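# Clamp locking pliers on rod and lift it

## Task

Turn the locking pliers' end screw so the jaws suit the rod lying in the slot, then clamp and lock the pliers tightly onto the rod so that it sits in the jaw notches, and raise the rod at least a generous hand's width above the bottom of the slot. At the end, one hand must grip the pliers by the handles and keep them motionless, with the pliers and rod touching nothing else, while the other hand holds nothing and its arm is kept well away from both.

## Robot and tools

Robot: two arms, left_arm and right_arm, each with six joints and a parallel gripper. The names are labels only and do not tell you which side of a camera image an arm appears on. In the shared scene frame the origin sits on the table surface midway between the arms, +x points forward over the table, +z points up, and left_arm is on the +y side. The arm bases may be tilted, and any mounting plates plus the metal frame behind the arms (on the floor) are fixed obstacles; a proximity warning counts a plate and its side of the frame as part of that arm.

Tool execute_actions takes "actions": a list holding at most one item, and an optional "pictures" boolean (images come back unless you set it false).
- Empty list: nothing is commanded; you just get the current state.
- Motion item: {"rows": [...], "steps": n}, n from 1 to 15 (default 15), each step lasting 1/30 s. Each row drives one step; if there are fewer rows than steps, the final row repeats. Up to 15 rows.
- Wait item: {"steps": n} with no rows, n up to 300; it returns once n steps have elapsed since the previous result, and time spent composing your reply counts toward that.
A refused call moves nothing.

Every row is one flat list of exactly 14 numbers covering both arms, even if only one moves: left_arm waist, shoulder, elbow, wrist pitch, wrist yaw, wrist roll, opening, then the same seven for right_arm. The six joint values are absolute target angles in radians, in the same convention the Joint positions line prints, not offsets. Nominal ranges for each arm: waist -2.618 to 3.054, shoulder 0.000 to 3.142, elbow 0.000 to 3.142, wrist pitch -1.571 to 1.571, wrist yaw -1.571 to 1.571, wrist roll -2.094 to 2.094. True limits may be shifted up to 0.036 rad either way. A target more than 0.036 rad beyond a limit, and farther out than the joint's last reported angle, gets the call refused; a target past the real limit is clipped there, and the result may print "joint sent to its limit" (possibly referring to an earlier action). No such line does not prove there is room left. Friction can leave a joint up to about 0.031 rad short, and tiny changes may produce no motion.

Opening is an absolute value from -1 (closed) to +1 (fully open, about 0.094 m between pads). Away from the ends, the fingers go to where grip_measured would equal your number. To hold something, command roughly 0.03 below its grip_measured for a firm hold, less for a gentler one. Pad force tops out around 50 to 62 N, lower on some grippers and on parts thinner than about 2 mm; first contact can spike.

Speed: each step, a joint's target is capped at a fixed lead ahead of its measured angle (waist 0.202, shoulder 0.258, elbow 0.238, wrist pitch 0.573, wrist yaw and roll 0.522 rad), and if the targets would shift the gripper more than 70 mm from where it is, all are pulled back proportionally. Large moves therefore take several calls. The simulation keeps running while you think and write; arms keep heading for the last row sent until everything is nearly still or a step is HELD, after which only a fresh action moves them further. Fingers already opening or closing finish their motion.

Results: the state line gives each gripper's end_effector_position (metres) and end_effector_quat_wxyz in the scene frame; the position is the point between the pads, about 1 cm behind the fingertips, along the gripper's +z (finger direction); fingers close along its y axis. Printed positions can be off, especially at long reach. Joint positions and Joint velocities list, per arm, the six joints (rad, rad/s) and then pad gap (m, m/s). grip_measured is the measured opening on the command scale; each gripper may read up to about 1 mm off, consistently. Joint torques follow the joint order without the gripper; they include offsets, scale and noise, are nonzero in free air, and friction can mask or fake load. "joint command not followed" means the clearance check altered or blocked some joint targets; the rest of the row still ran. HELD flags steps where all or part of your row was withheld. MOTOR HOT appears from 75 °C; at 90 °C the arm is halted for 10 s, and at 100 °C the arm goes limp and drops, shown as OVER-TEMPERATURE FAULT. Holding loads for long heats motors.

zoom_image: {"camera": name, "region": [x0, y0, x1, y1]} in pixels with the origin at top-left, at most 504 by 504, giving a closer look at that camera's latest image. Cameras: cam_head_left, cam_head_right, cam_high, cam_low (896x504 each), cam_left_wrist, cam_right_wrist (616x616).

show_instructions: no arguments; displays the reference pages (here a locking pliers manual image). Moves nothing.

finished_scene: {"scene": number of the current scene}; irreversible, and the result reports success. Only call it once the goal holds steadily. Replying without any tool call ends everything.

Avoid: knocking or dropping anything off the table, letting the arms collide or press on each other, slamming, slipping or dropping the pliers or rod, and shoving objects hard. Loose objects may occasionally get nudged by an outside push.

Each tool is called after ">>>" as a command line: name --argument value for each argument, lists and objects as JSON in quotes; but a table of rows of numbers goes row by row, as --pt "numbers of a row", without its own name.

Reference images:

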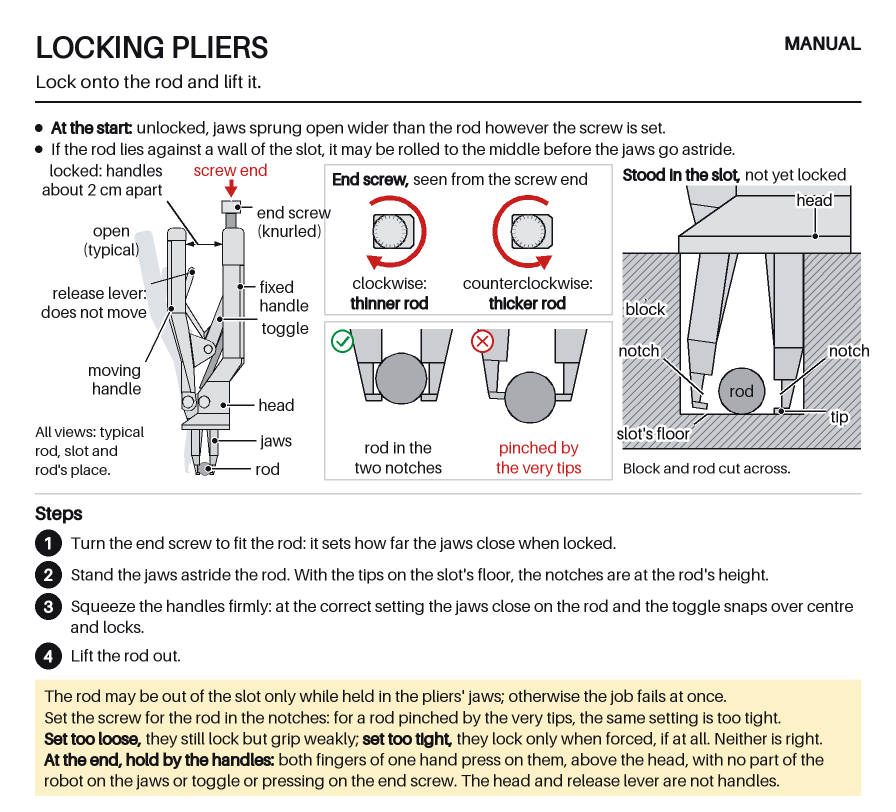

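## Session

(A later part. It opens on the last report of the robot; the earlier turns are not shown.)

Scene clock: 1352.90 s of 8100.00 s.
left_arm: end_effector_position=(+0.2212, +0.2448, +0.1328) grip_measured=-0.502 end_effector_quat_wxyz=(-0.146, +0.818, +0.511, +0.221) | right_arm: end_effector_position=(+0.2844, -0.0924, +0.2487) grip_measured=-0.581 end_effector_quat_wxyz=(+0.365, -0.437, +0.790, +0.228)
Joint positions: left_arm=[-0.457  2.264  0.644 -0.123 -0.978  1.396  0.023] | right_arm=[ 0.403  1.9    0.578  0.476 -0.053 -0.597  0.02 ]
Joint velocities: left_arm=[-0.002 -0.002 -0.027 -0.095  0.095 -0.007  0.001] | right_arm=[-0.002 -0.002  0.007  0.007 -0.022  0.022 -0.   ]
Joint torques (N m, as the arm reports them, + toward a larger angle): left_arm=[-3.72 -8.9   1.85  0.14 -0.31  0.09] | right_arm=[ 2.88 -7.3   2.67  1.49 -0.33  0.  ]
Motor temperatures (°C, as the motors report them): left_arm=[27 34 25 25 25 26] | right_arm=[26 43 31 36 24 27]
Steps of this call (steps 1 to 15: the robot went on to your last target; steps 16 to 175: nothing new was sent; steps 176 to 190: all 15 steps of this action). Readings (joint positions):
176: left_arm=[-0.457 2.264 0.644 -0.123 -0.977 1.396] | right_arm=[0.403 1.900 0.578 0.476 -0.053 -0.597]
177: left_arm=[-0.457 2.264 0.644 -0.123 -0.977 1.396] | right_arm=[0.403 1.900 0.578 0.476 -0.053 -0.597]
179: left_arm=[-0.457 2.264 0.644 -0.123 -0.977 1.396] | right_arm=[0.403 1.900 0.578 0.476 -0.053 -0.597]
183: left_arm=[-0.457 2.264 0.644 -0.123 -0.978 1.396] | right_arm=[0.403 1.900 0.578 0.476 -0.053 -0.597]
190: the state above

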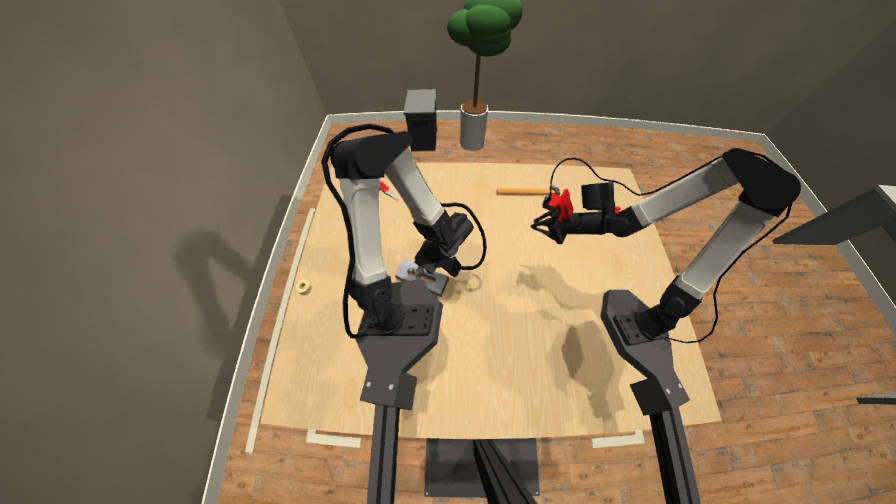

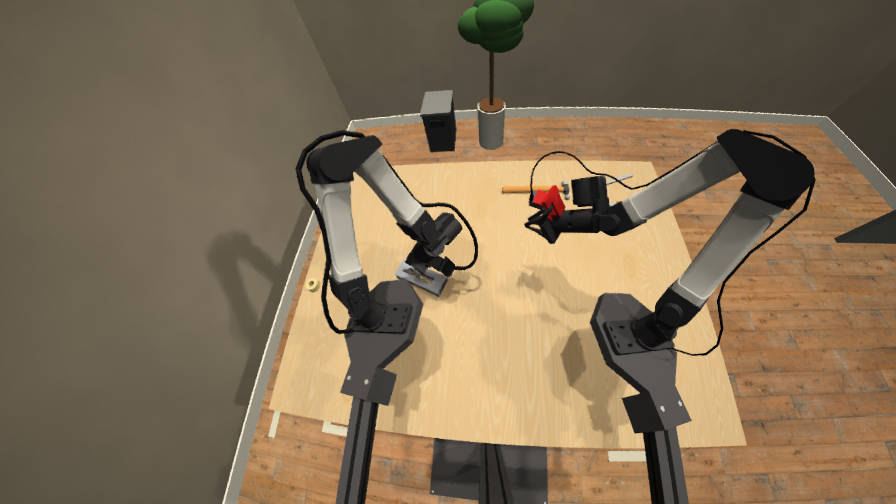

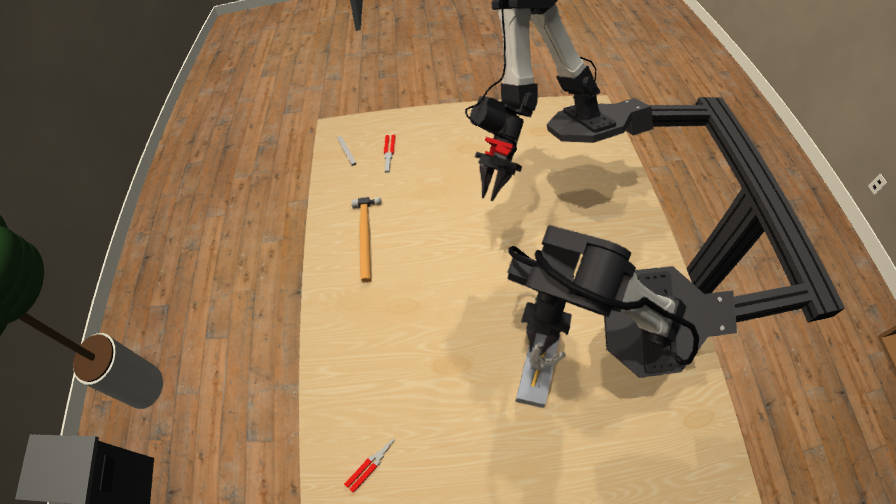

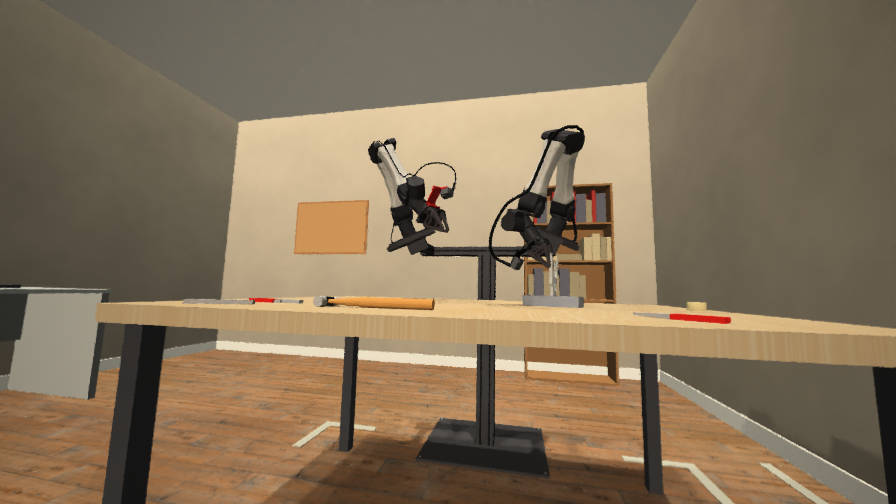

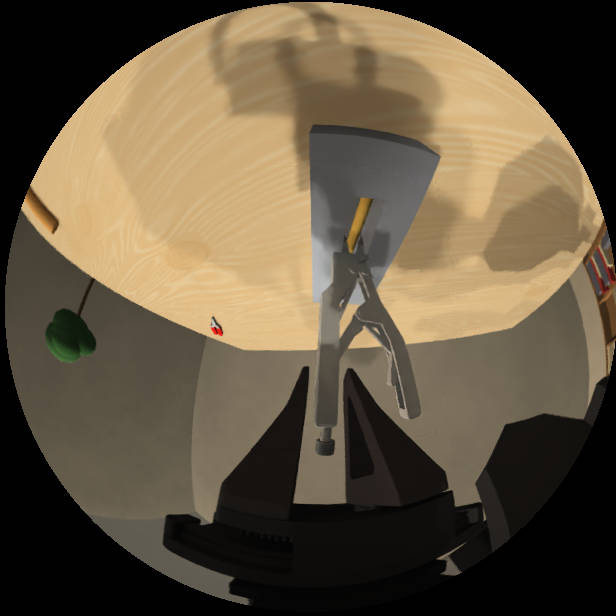

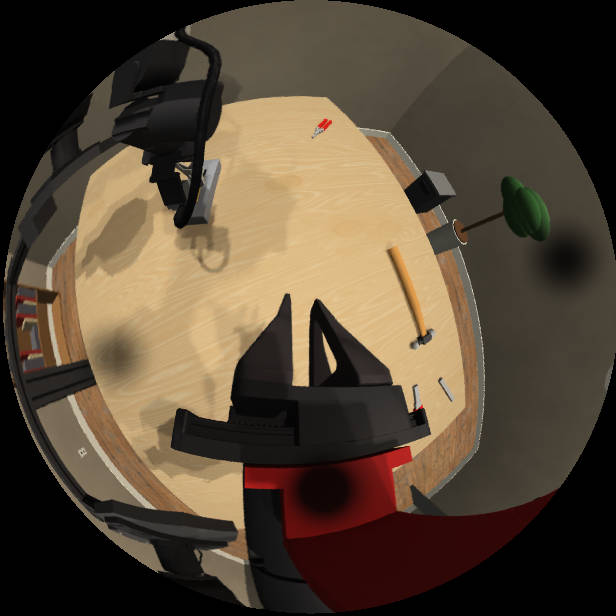

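>>> execute_actions --actions '[{"rows":[[-0.457,2.264,0.644,-0.123,-0.93,1.395,-0.5,0.4,1.895,0.55,0.455,-0.05,-0.6,-0.58],[-0.457,2.264,0.644,-0.123,-0.89,1.395,-0.5,0.4,1.895,0.55,0.455,-0.05,-0.6,-0.58],[-0.457,2.264,0.644,-0.123,-0.85,1.395,-0.5,0.4,1.895,0.55,0.455,-0.05,-0.6,-0.58],[-0.457,2.264,0.644,-0.123,-0.83,1.395,-0.5,0.4,1.895,0.55,0.455,-0.05,-0.6,-0.58],[-0.457,2.264,0.644,-0.123,-0.83,1.395,-0.5,0.4,1.895,0.55,0.455,-0.05,-0.6,-0.58],[-0.457,2.264,0.644,-0.123,-0.83,1.395,-0.5,0.4,1.895,0.55,0.455,-0.05,-0.6,-0.58],[-0.457,2.264,0.644,-0.123,-0.83,1.395,-0.5,0.4,1.895,0.55,0.455,-0.05,-0.6,-0.58],[-0.49,2.22,0.66,-0.22,-0.83,1.395,-0.5,0.4,1.895,0.55,0.455,-0.05,-0.6,-0.58],[-0.51,2.18,0.67,-0.3,-0.83,1.395,-0.5,0.4,1.895,0.55,0.455,-0.05,-0.6,-0.58],[-0.53,2.14,0.68,-0.38,-0.83,1.395,-0.5,0.4,1.895,0.55,0.455,-0.05,-0.6,-0.58],[-0.55,2.1,0.69,-0.46,-0.83,1.395,-0.5,0.4,1.895,0.55,0.455,-0.05,-0.6,-0.58],[-0.57,2.06,0.7,-0.54,-0.83,1.395,-0.5,0.4,1.895,0.55,0.455,-0.05,-0.6,-0.58],[-0.59,2.02,0.7,-0.6,-0.83,1.395,-0.5,0.4,1.895,0.55,0.455,-0.05,-0.6,-0.58],[-0.6,1.97,0.7,-0.64,-0.83,1.395,-0.5,0.4,1.895,0.55,0.455,-0.05,-0.6,-0.58],[-0.6,1.93,0.7,-0.64,-0.83,1.395,-0.5,0.4,1.895,0.55,0.455,-0.05,-0.6,-0.58]],"steps":15}]' --pictures false

>>> execute_actions --actions '[{"rows":[[-0.6,1.9,0.7,-0.64,-0.8,1.2,-0.5,0.4,1.895,0.55,0.455,-0.05,-0.6,-0.58],[-0.6,1.87,0.7,-0.64,-0.78,1.0,-0.5,0.4,1.895,0.55,0.455,-0.05,-0.6,-0.58],[-0.58,1.84,0.69,-0.63,-0.75,0.8,-0.5,0.4,1.895,0.55,0.455,-0.05,-0.6,-0.58],[-0.55,1.81,0.68,-0.62,-0.72,0.6,-0.5,0.4,1.895,0.55,0.455,-0.05,-0.6,-0.58],[-0.52,1.78,0.67,-0.61,-0.69,0.4,-0.5,0.4,1.895,0.55,0.455,-0.05,-0.6,-0.58],[-0.49,1.75,0.66,-0.6,-0.66,0.2,-0.5,0.4,1.895,0.55,0.455,-0.05,-0.6,-0.58],[-0.46,1.72,0.65,-0.59,-0.62,0.0,-0.5,0.4,1.895,0.55,0.455,-0.05,-0.6,-0.58],[-0.43,1.69,0.64,-0.57,-0.58,-0.2,-0.5,0.4,1.895,0.55,0.455,-0.05,-0.6,-0.58],[-0.4,1.66,0.63,-0.55,-0.54,-0.4,-0.5,0.4,1.895,0.55,0.455,-0.05,-0.6,-0.58],[-0.37,1.64,0.62,-0.53,-0.5,-0.6,-0.5,0.4,1.895,0.55,0.455,-0.05,-0.6,-0.58],[-0.34,1.62,0.61,-0.51,-0.47,-0.8,-0.5,0.4,1.895,0.55,0.455,-0.05,-0.6,-0.58],[-0.31,1.62,0.6,-0.5,-0.45,-1.0,-0.5,0.4,1.895,0.55,0.455,-0.05,-0.6,-0.58],[-0.28,1.62,0.59,-0.49,-0.45,-1.44,-0.5,0.4,1.895,0.55,0.455,-0.05,-0.6,-0.58]],"steps":15}]' --pictures false

>>> execute_actions --actions '[{"rows":[[-0.245,1.684,0.585,-0.428,-0.45,-1.44,-0.5,0.4,1.895,0.55,0.455,-0.05,-0.6,-0.58]],"steps":15}]' --pictures false

>>> execute_actions --actions '[{"steps":10}]'

Scene clock: 1381.70 s of 8100.00 s.
left_arm: end_effector_position=(+0.2233, +0.2220, +0.1895) grip_measured=-0.502 end_effector_quat_wxyz=(-0.106, +0.859, +0.469, +0.175) | right_arm: end_effector_position=(+0.2844, -0.0924, +0.2487) grip_measured=-0.581 end_effector_quat_wxyz=(+0.365, -0.437, +0.790, +0.228)
Joint positions: left_arm=[-0.581  2.016  0.682 -0.45  -0.842  1.396  0.023] | right_arm=[ 0.403  1.9    0.578  0.476 -0.053 -0.597  0.02 ]
Joint velocities: left_arm=[-0.442 -1.365  0.115 -1.179  0.051 -0.081 -0.   ] | right_arm=[ 0.007 -0.027 -0.022 -0.022 -0.066 -0.081  0.002]
Joint torques (N m, as the arm reports them, + toward a larger angle): left_arm=[-3.1  -8.51  4.82 -0.06 -0.14  0.09] | right_arm=[ 2.97 -7.4   2.8   1.51 -0.29  0.04]
Motor temperatures (°C, as the motors report them): left_arm=[27 34 25 25 25 26] | right_arm=[26 44 31 36 24 27]
Steps of this call (steps 1 to 15: the robot went on to your last target; steps 16 to 849: nothing new was sent; steps 850 to 864: all 15 steps of this action). Readings (joint positions):
850: left_arm=[-0.457 2.264 0.644 -0.123 -0.973 1.396] | right_arm=[0.403 1.900 0.578 0.476 -0.053 -0.597]
851: left_arm=[-0.457 2.264 0.644 -0.123 -0.961 1.396] | right_arm=[0.403 1.900 0.578 0.476 -0.053 -0.597]
853: left_arm=[-0.457 2.264 0.644 -0.123 -0.923 1.396] | right_arm=[0.403 1.900 0.578 0.476 -0.053 -0.597]
857: left_arm=[-0.460 2.261 0.644 -0.132 -0.872 1.396] | right_arm=[0.403 1.900 0.578 0.476 -0.053 -0.597]
864: the state above

Scene clock: 1382.20 s of 8100.00 s.
left_arm: end_effector_position=(+0.2271, +0.2587, +0.2130) grip_measured=-0.502 end_effector_quat_wxyz=(+0.018, +0.196, +0.980, +0.035) | right_arm: end_effector_position=(+0.2844, -0.0924, +0.2487) grip_measured=-0.581 end_effector_quat_wxyz=(+0.365, -0.437, +0.790, +0.228)
Joint positions: left_arm=[-0.298  1.626  0.62  -0.519 -0.527  0.035  0.023] | right_arm=[ 0.403  1.9    0.578  0.476 -0.053 -0.597  0.02 ]
Joint velocities: left_arm=[ 0.359 -0.007 -0.154  0.095  0.388 -2.821  0.001] | right_arm=[ 0.007 -0.002 -0.007 -0.066 -0.066 -0.037  0.   ]
Joint torques (N m, as the arm reports them, + toward a larger angle): left_arm=[-3.29 -7.09  3.33  0.57  0.15  0.09] | right_arm=[ 3.01 -7.43  2.69  1.48 -0.32  0.07]
Motor temperatures (°C, as the motors report them): left_arm=[27 34 25 25 25 26] | right_arm=[26 44 31 36 24 27]
Steps of this call (steps 1 to 15: all 15 steps of this action). Readings (joint positions):
1: left_arm=[-0.592 1.971 0.686 -0.484 -0.837 1.369] | right_arm=[0.403 1.900 0.578 0.476 -0.053 -0.597]
2: left_arm=[-0.596 1.930 0.688 -0.512 -0.828 1.307] | right_arm=[0.403 1.900 0.578 0.476 -0.053 -0.597]
4: left_arm=[-0.592 1.864 0.689 -0.547 -0.800 1.119] | right_arm=[0.403 1.900 0.578 0.476 -0.053 -0.597]
8: left_arm=[-0.499 1.749 0.680 -0.563 -0.706 0.725] | right_arm=[0.403 1.900 0.578 0.476 -0.053 -0.597]
15: the state above

Scene clock: 1382.70 s of 8100.00 s.
left_arm: end_effector_position=(+0.2246, +0.2516, +0.1976) grip_measured=-0.502 end_effector_quat_wxyz=(+0.011, -0.461, +0.888, -0.002) | right_arm: end_effector_position=(+0.2844, -0.0924, +0.2487) grip_measured=-0.581 end_effector_quat_wxyz=(+0.365, -0.437, +0.790, +0.228)
Joint positions: left_arm=[-0.256  1.671  0.602 -0.443 -0.463 -1.276  0.023] | right_arm=[ 0.403  1.9    0.578  0.476 -0.053 -0.597  0.02 ]
Joint velocities: left_arm=[ 0.007 -0.007  0.007  0.022  0.022 -1.048 -0.   ] | right_arm=[-0.032  0.002  0.007 -0.037 -0.007 -0.037  0.   ]
Joint torques (N m, as the arm reports them, + toward a larger angle): left_arm=[-2.1  -5.61  3.1   0.49  0.07  0.09] | right_arm=[ 3.06 -7.28  2.93  1.48 -0.3   0.03]
Motor temperatures (°C, as the motors report them): left_arm=[27 34 25 25 25 26] | right_arm=[26 44 31 36 24 27]
Steps of this call (steps 1 to 15: all 15 steps of this action). Readings (joint positions):
1: left_arm=[-0.286 1.631 0.614 -0.509 -0.514 -0.064] | right_arm=[0.403 1.900 0.578 0.476 -0.053 -0.597]
2: left_arm=[-0.274 1.643 0.610 -0.495 -0.503 -0.163] | right_arm=[0.403 1.900 0.578 0.476 -0.053 -0.597]
4: left_arm=[-0.259 1.664 0.606 -0.474 -0.488 -0.359] | right_arm=[0.403 1.900 0.578 0.476 -0.053 -0.597]
8: left_arm=[-0.256 1.671 0.602 -0.456 -0.471 -0.754] | right_arm=[0.403 1.900 0.578 0.476 -0.053 -0.597]
15: the state above

Scene clock: 1383.03 s of 8100.00 s.
left_arm: end_effector_position=(+0.2249, +0.2510, +0.1976) grip_measured=-0.502 end_effector_quat_wxyz=(+0.011, -0.523, +0.852, -0.004) | right_arm: end_effector_position=(+0.2844, -0.0924, +0.2487) grip_measured=-0.581 end_effector_quat_wxyz=(+0.365, -0.437, +0.790, +0.228)
Joint positions: left_arm=[-0.256  1.671  0.602 -0.44  -0.461 -1.417  0.023] | right_arm=[ 0.403  1.9    0.578  0.476 -0.053 -0.597  0.02 ]
Joint velocities: left_arm=[ 0.002 -0.002  0.007  0.081  0.051 -0.183  0.001] | right_arm=[ 0.007 -0.002 -0.012 -0.022 -0.007 -0.007 -0.001]
Joint torques (N m, as the arm reports them, + toward a larger angle): left_arm=[-2.09 -5.63  3.09  0.48  0.03  0.08] | right_arm=[ 3.06 -7.26  2.62  1.46 -0.3   0.08]
Motor temperatures (°C, as the motors report them): left_arm=[27 34 25 25 25 26] | right_arm=[26 44 31 36 24 27]
Steps of this call (steps 1 to 10: the robot went on to your last target). Readings (joint positions):
1: left_arm=[-0.256 1.671 0.602 -0.442 -0.463 -1.307] | right_arm=[0.403 1.900 0.578 0.476 -0.053 -0.597]
2: left_arm=[-0.256 1.671 0.602 -0.442 -0.462 -1.333] | right_arm=[0.403 1.900 0.578 0.476 -0.053 -0.597]
4: left_arm=[-0.256 1.671 0.602 -0.441 -0.461 -1.370] | right_arm=[0.403 1.900 0.578 0.476 -0.053 -0.597]
8: left_arm=[-0.256 1.671 0.602 -0.441 -0.461 -1.408] | right_arm=[0.403 1.900 0.578 0.476 -0.053 -0.597]
10: the state above

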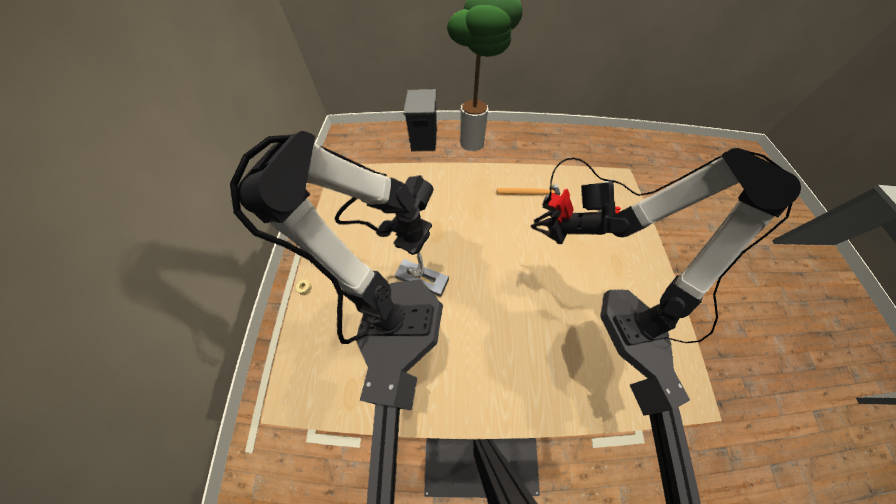

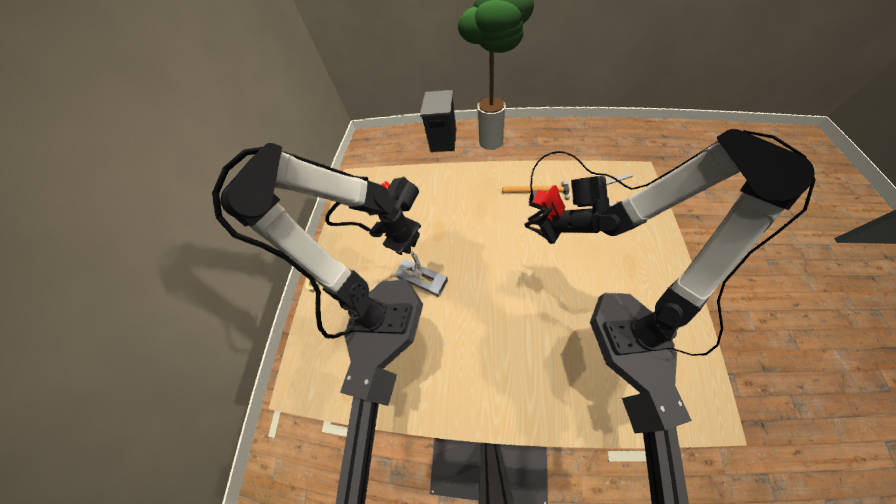

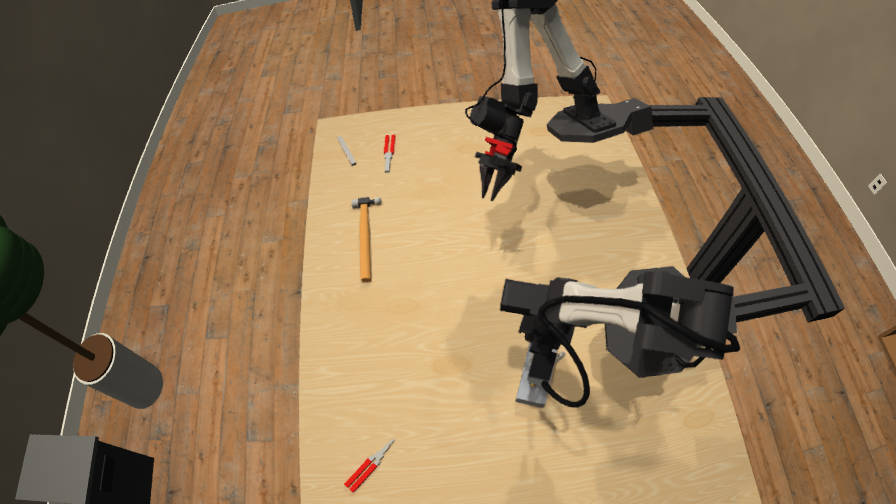

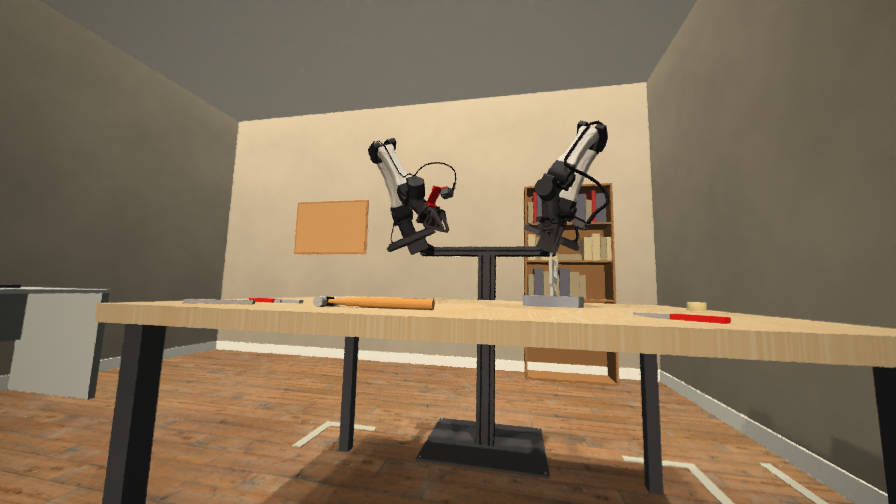

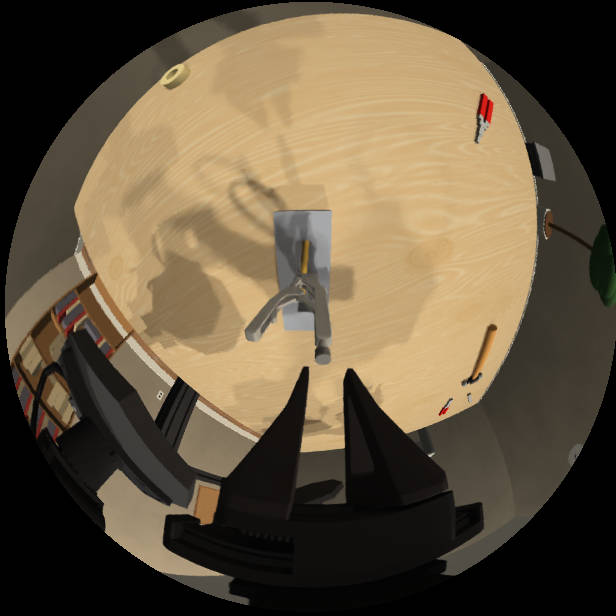

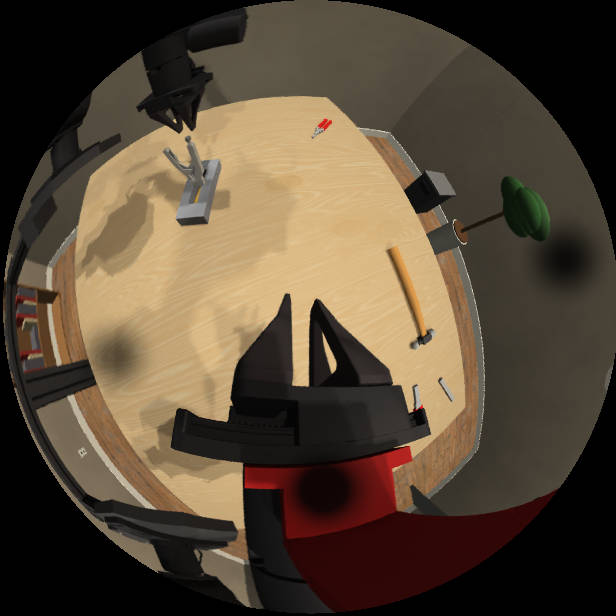

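>>> execute_actions --actions '[{"rows":[[-0.24,1.69,0.582,-0.4,-0.445,-1.44,-0.5,0.4,1.895,0.55,0.455,-0.05,-0.6,-0.58],[-0.236,1.7,0.58,-0.388,-0.445,-1.44,-0.5,0.4,1.895,0.55,0.455,-0.05,-0.6,-0.58],[-0.232,1.71,0.578,-0.376,-0.445,-1.44,-0.5,0.4,1.895,0.55,0.455,-0.05,-0.6,-0.58],[-0.228,1.72,0.576,-0.364,-0.445,-1.44,-0.5,0.4,1.895,0.55,0.455,-0.05,-0.6,-0.58],[-0.224,1.73,0.574,-0.352,-0.445,-1.44,-0.5,0.4,1.895,0.55,0.455,-0.05,-0.6,-0.58],[-0.22,1.74,0.572,-0.34,-0.445,-1.44,-0.5,0.4,1.895,0.55,0.455,-0.05,-0.6,-0.58],[-0.216,1.75,0.57,-0.328,-0.445,-1.44,-0.5,0.4,1.895,0.55,0.455,-0.05,-0.6,-0.58],[-0.212,1.76,0.568,-0.316,-0.445,-1.44,-0.5,0.4,1.895,0.55,0.455,-0.05,-0.6,-0.58],[-0.208,1.77,0.566,-0.306,-0.445,-1.44,-0.5,0.4,1.895,0.55,0.455,-0.05,-0.6,-0.58],[-0.204,1.78,0.565,-0.306,-0.445,-1.44,-0.5,0.4,1.895,0.55,0.455,-0.05,-0.6,-0.58],[-0.202,1.789,0.565,-0.306,-0.445,-1.44,-0.5,0.4,1.895,0.55,0.455,-0.05,-0.6,-0.58]],"steps":15}]' --pictures false

>>> execute_actions --actions '[{"steps":8}]'

Scene clock: 1395.40 s of 8100.00 s.
left_arm: end_effector_position=(+0.2190, +0.2501, +0.1720) grip_measured=-0.502 end_effector_quat_wxyz=(-0.001, -0.542, +0.840, +0.007) | right_arm: end_effector_position=(+0.2844, -0.0924, +0.2487) grip_measured=-0.581 end_effector_quat_wxyz=(+0.365, -0.437, +0.790, +0.228)
Joint positions: left_arm=[-0.215  1.775  0.582 -0.333 -0.455 -1.434  0.023] | right_arm=[ 0.403  1.9    0.578  0.476 -0.053 -0.597  0.02 ]
Joint velocities: left_arm=[-0.007 -0.007 -0.002 -0.066  0.007  0.007 -0.   ] | right_arm=[-0.022 -0.017 -0.017 -0.037 -0.007  0.022  0.001]
Joint torques (N m, as the arm reports them, + toward a larger angle): left_arm=[-2.21 -6.03  2.34  0.51  0.03  0.05] | right_arm=[ 3.1  -7.13  2.66  1.56 -0.28  0.03]
Motor temperatures (°C, as the motors report them): left_arm=[27 33 25 25 25 26] | right_arm=[26 44 31 36 24 27]
Steps of this call (steps 1 to 30: the robot went on to your last target; steps 31 to 356: nothing new was sent; steps 357 to 371: all 15 steps of this action). Readings (joint positions):
357: left_arm=[-0.256 1.671 0.602 -0.438 -0.460 -1.434] | right_arm=[0.403 1.900 0.578 0.476 -0.053 -0.597]
358: left_arm=[-0.256 1.673 0.602 -0.432 -0.459 -1.434] | right_arm=[0.403 1.900 0.578 0.476 -0.053 -0.597]
360: left_arm=[-0.250 1.684 0.602 -0.413 -0.458 -1.434] | right_arm=[0.403 1.900 0.578 0.476 -0.053 -0.597]
364: left_arm=[-0.232 1.725 0.595 -0.370 -0.457 -1.434] | right_arm=[0.403 1.900 0.578 0.476 -0.053 -0.597]
371: the state above

Scene clock: 1395.67 s of 8100.00 s.
left_arm: end_effector_position=(+0.2217, +0.2493, +0.1720) grip_measured=-0.502 end_effector_quat_wxyz=(+0.002, -0.545, +0.839, +0.003) | right_arm: end_effector_position=(+0.2844, -0.0924, +0.2487) grip_measured=-0.581 end_effector_quat_wxyz=(+0.365, -0.437, +0.790, +0.228)
Joint positions: left_arm=[-0.215  1.775  0.582 -0.321 -0.455 -1.434  0.023] | right_arm=[ 0.403  1.9    0.578  0.476 -0.053 -0.597  0.02 ]
Joint velocities: left_arm=[-0.022 -0.012 -0.017 -0.037 -0.007 -0.051  0.   ] | right_arm=[-0.032 -0.007 -0.017 -0.007 -0.037 -0.037 -0.   ]
Joint torques (N m, as the arm reports them, + toward a larger angle): left_arm=[-2.14 -6.03  2.34  0.45  0.04  0.05] | right_arm=[ 2.84 -7.42  2.73  1.45 -0.29 -0.01]
Motor temperatures (°C, as the motors report them): left_arm=[27 33 25 25 25 26] | right_arm=[26 44 31 36 24 27]
Steps of this call (steps 1 to 8: the robot went on to your last target). Readings (joint positions):
1: left_arm=[-0.215 1.775 0.582 -0.330 -0.455 -1.434] | right_arm=[0.403 1.900 0.578 0.476 -0.053 -0.597]
2: left_arm=[-0.215 1.775 0.582 -0.328 -0.455 -1.434] | right_arm=[0.403 1.900 0.578 0.476 -0.053 -0.597]
4: left_arm=[-0.215 1.775 0.582 -0.324 -0.455 -1.434] | right_arm=[0.403 1.900 0.578 0.476 -0.053 -0.597]
8: the state above

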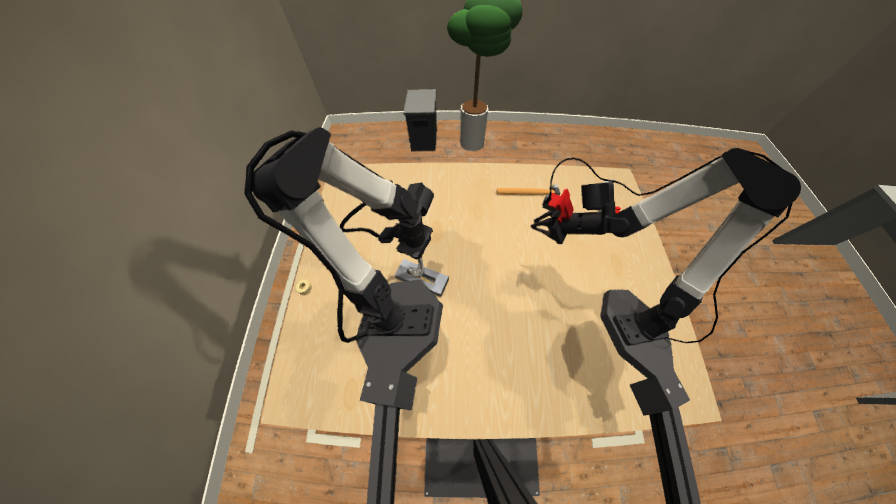

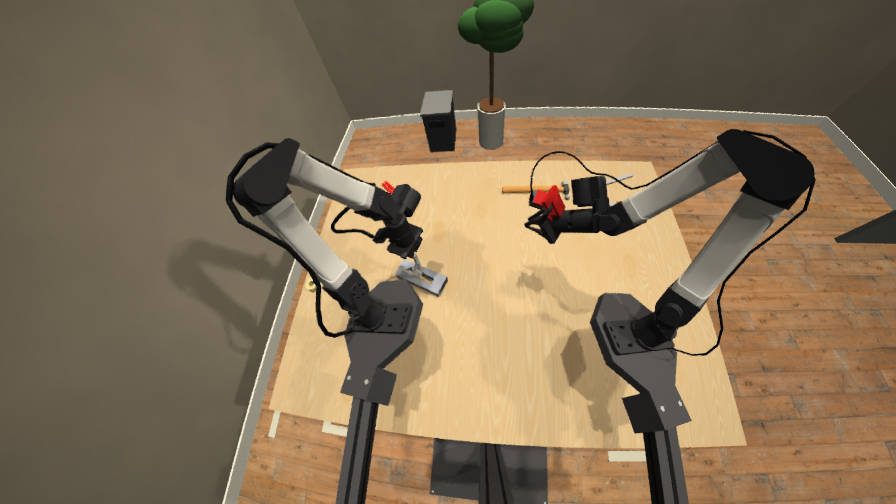

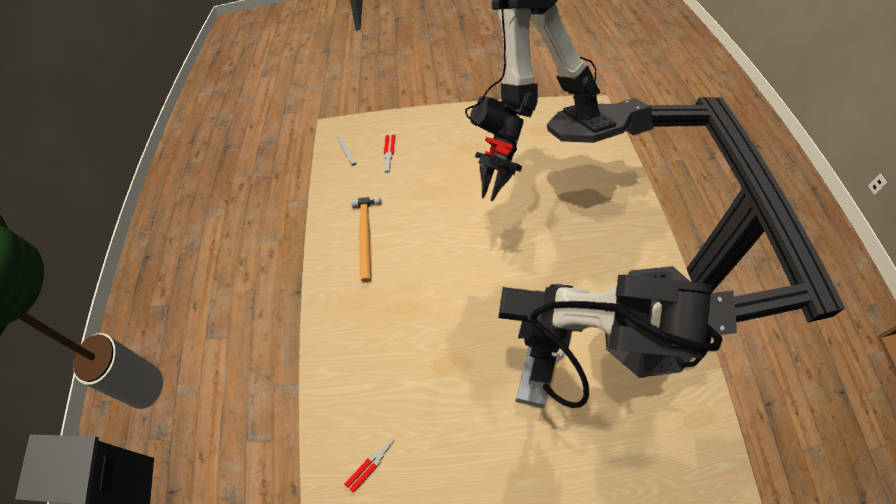

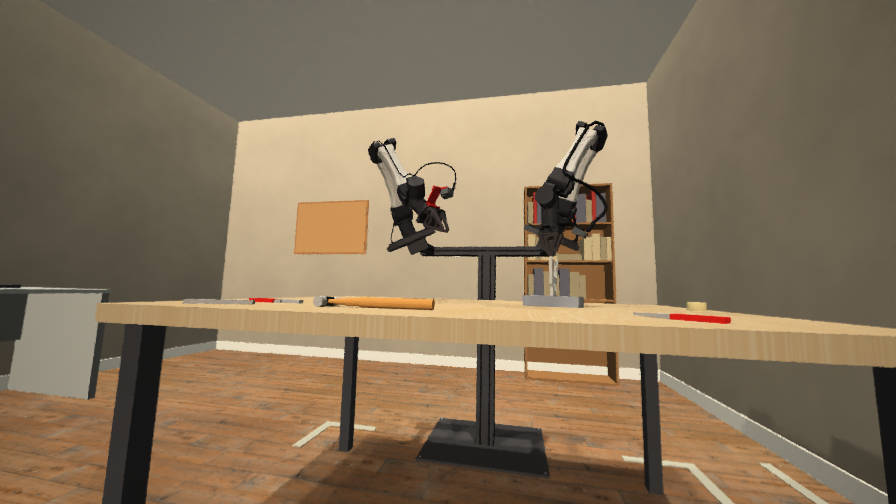

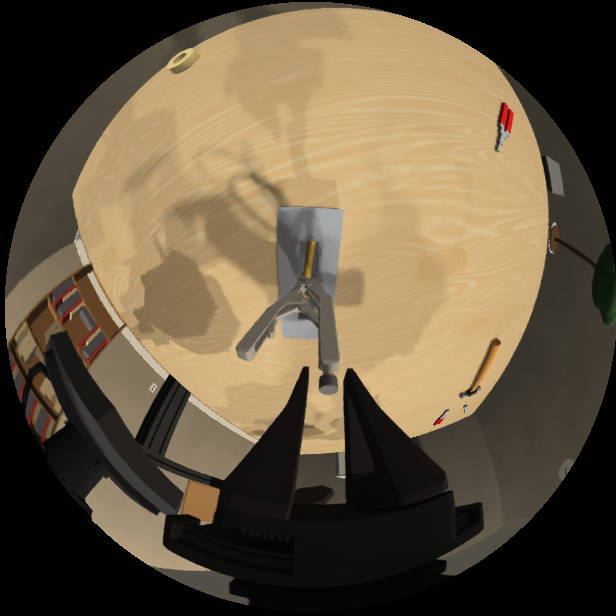

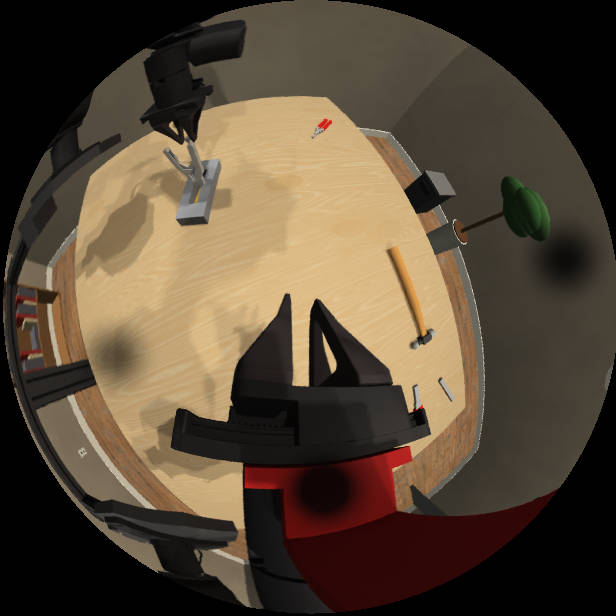

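>>> execute_actions --actions '[]'

Scene clock: 1416.90 s of 8100.00 s.
left_arm: end_effector_position=(+0.2221, +0.2492, +0.1720) grip_measured=-0.502 end_effector_quat_wxyz=(+0.003, -0.545, +0.838, +0.002) | right_arm: end_effector_position=(+0.2844, -0.0924, +0.2487) grip_measured=-0.581 end_effector_quat_wxyz=(+0.365, -0.437, +0.790, +0.228)
Joint positions: left_arm=[-0.215  1.775  0.582 -0.319 -0.455 -1.434  0.023] | right_arm=[ 0.403  1.9    0.578  0.476 -0.053 -0.597  0.02 ]
Joint velocities: left_arm=[-0.007 -0.007  0.007  0.081 -0.037  0.066 -0.   ] | right_arm=[-0.012 -0.002 -0.002 -0.037 -0.007  0.081  0.001]
Joint torques (N m, as the arm reports them, + toward a larger angle): left_arm=[-2.14 -6.03  2.33  0.46  0.04  0.05] | right_arm=[ 3.08 -7.61  2.6   1.49 -0.32  0.05]
Motor temperatures (°C, as the motors report them): left_arm=[27 32 25 25 24 26] | right_arm=[26 44 31 36 24 27]
Steps of this call (steps 1 to 30: the robot went on to your last target; steps 31 to 637: nothing new was sent). Readings (joint positions):
1: left_arm=[-0.215 1.775 0.582 -0.320 -0.455 -1.434] | right_arm=[0.403 1.900 0.578 0.476 -0.053 -0.597]
2: left_arm=[-0.215 1.775 0.582 -0.320 -0.455 -1.434] | right_arm=[0.403 1.900 0.578 0.476 -0.053 -0.597]
4: left_arm=[-0.215 1.775 0.582 -0.319 -0.455 -1.434] | right_arm=[0.403 1.900 0.578 0.476 -0.053 -0.597]
8: left_arm=[-0.215 1.775 0.582 -0.319 -0.455 -1.434] | right_arm=[0.403 1.900 0.578 0.476 -0.053 -0.597]
637: the state above
All arms were judged still, so your last target was given up. Only a new action makes them travel on or press farther. Fingers that are still opening or closing keep moving.

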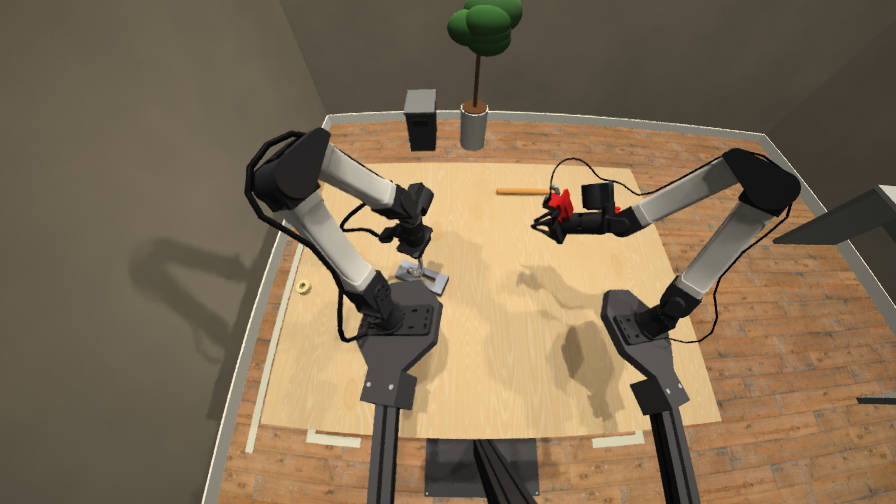

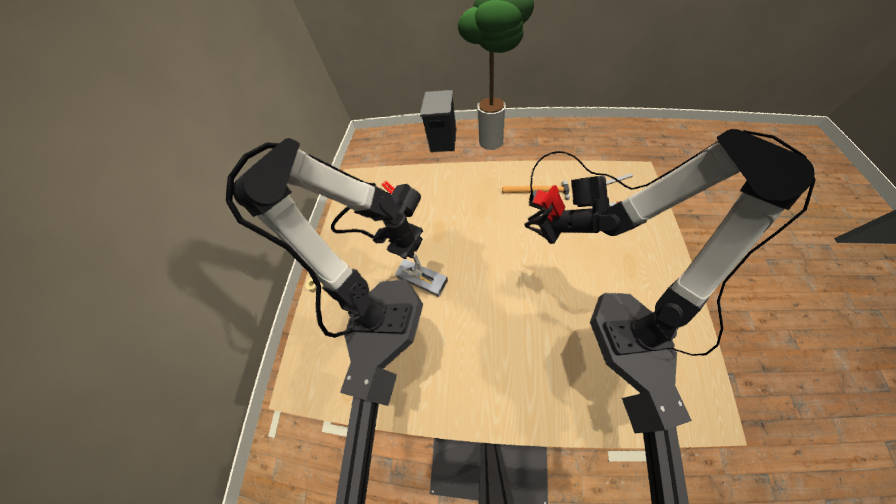

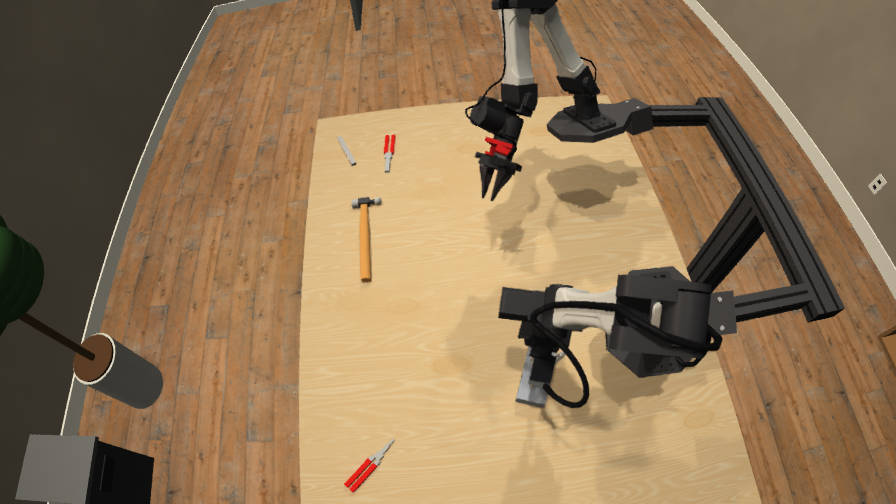

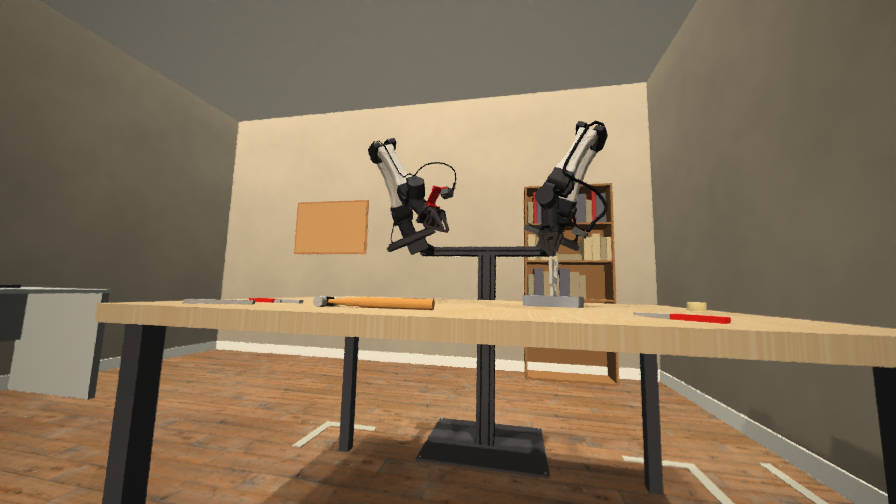

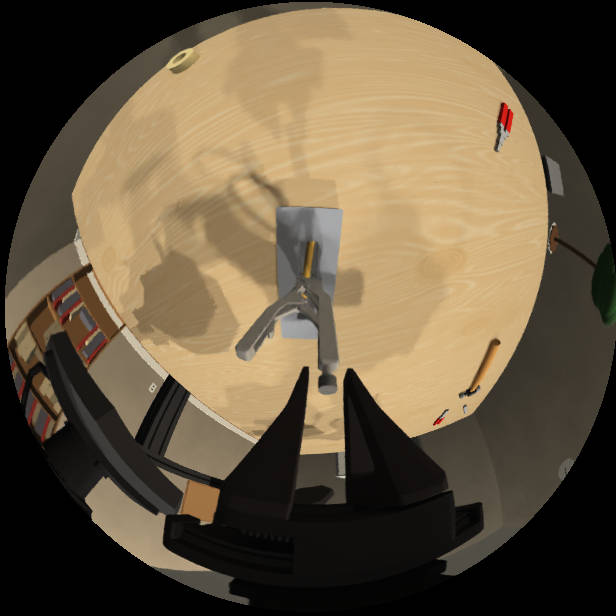

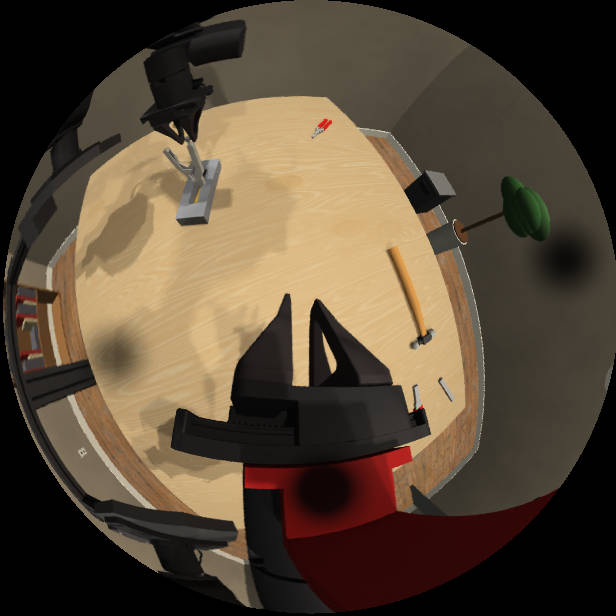

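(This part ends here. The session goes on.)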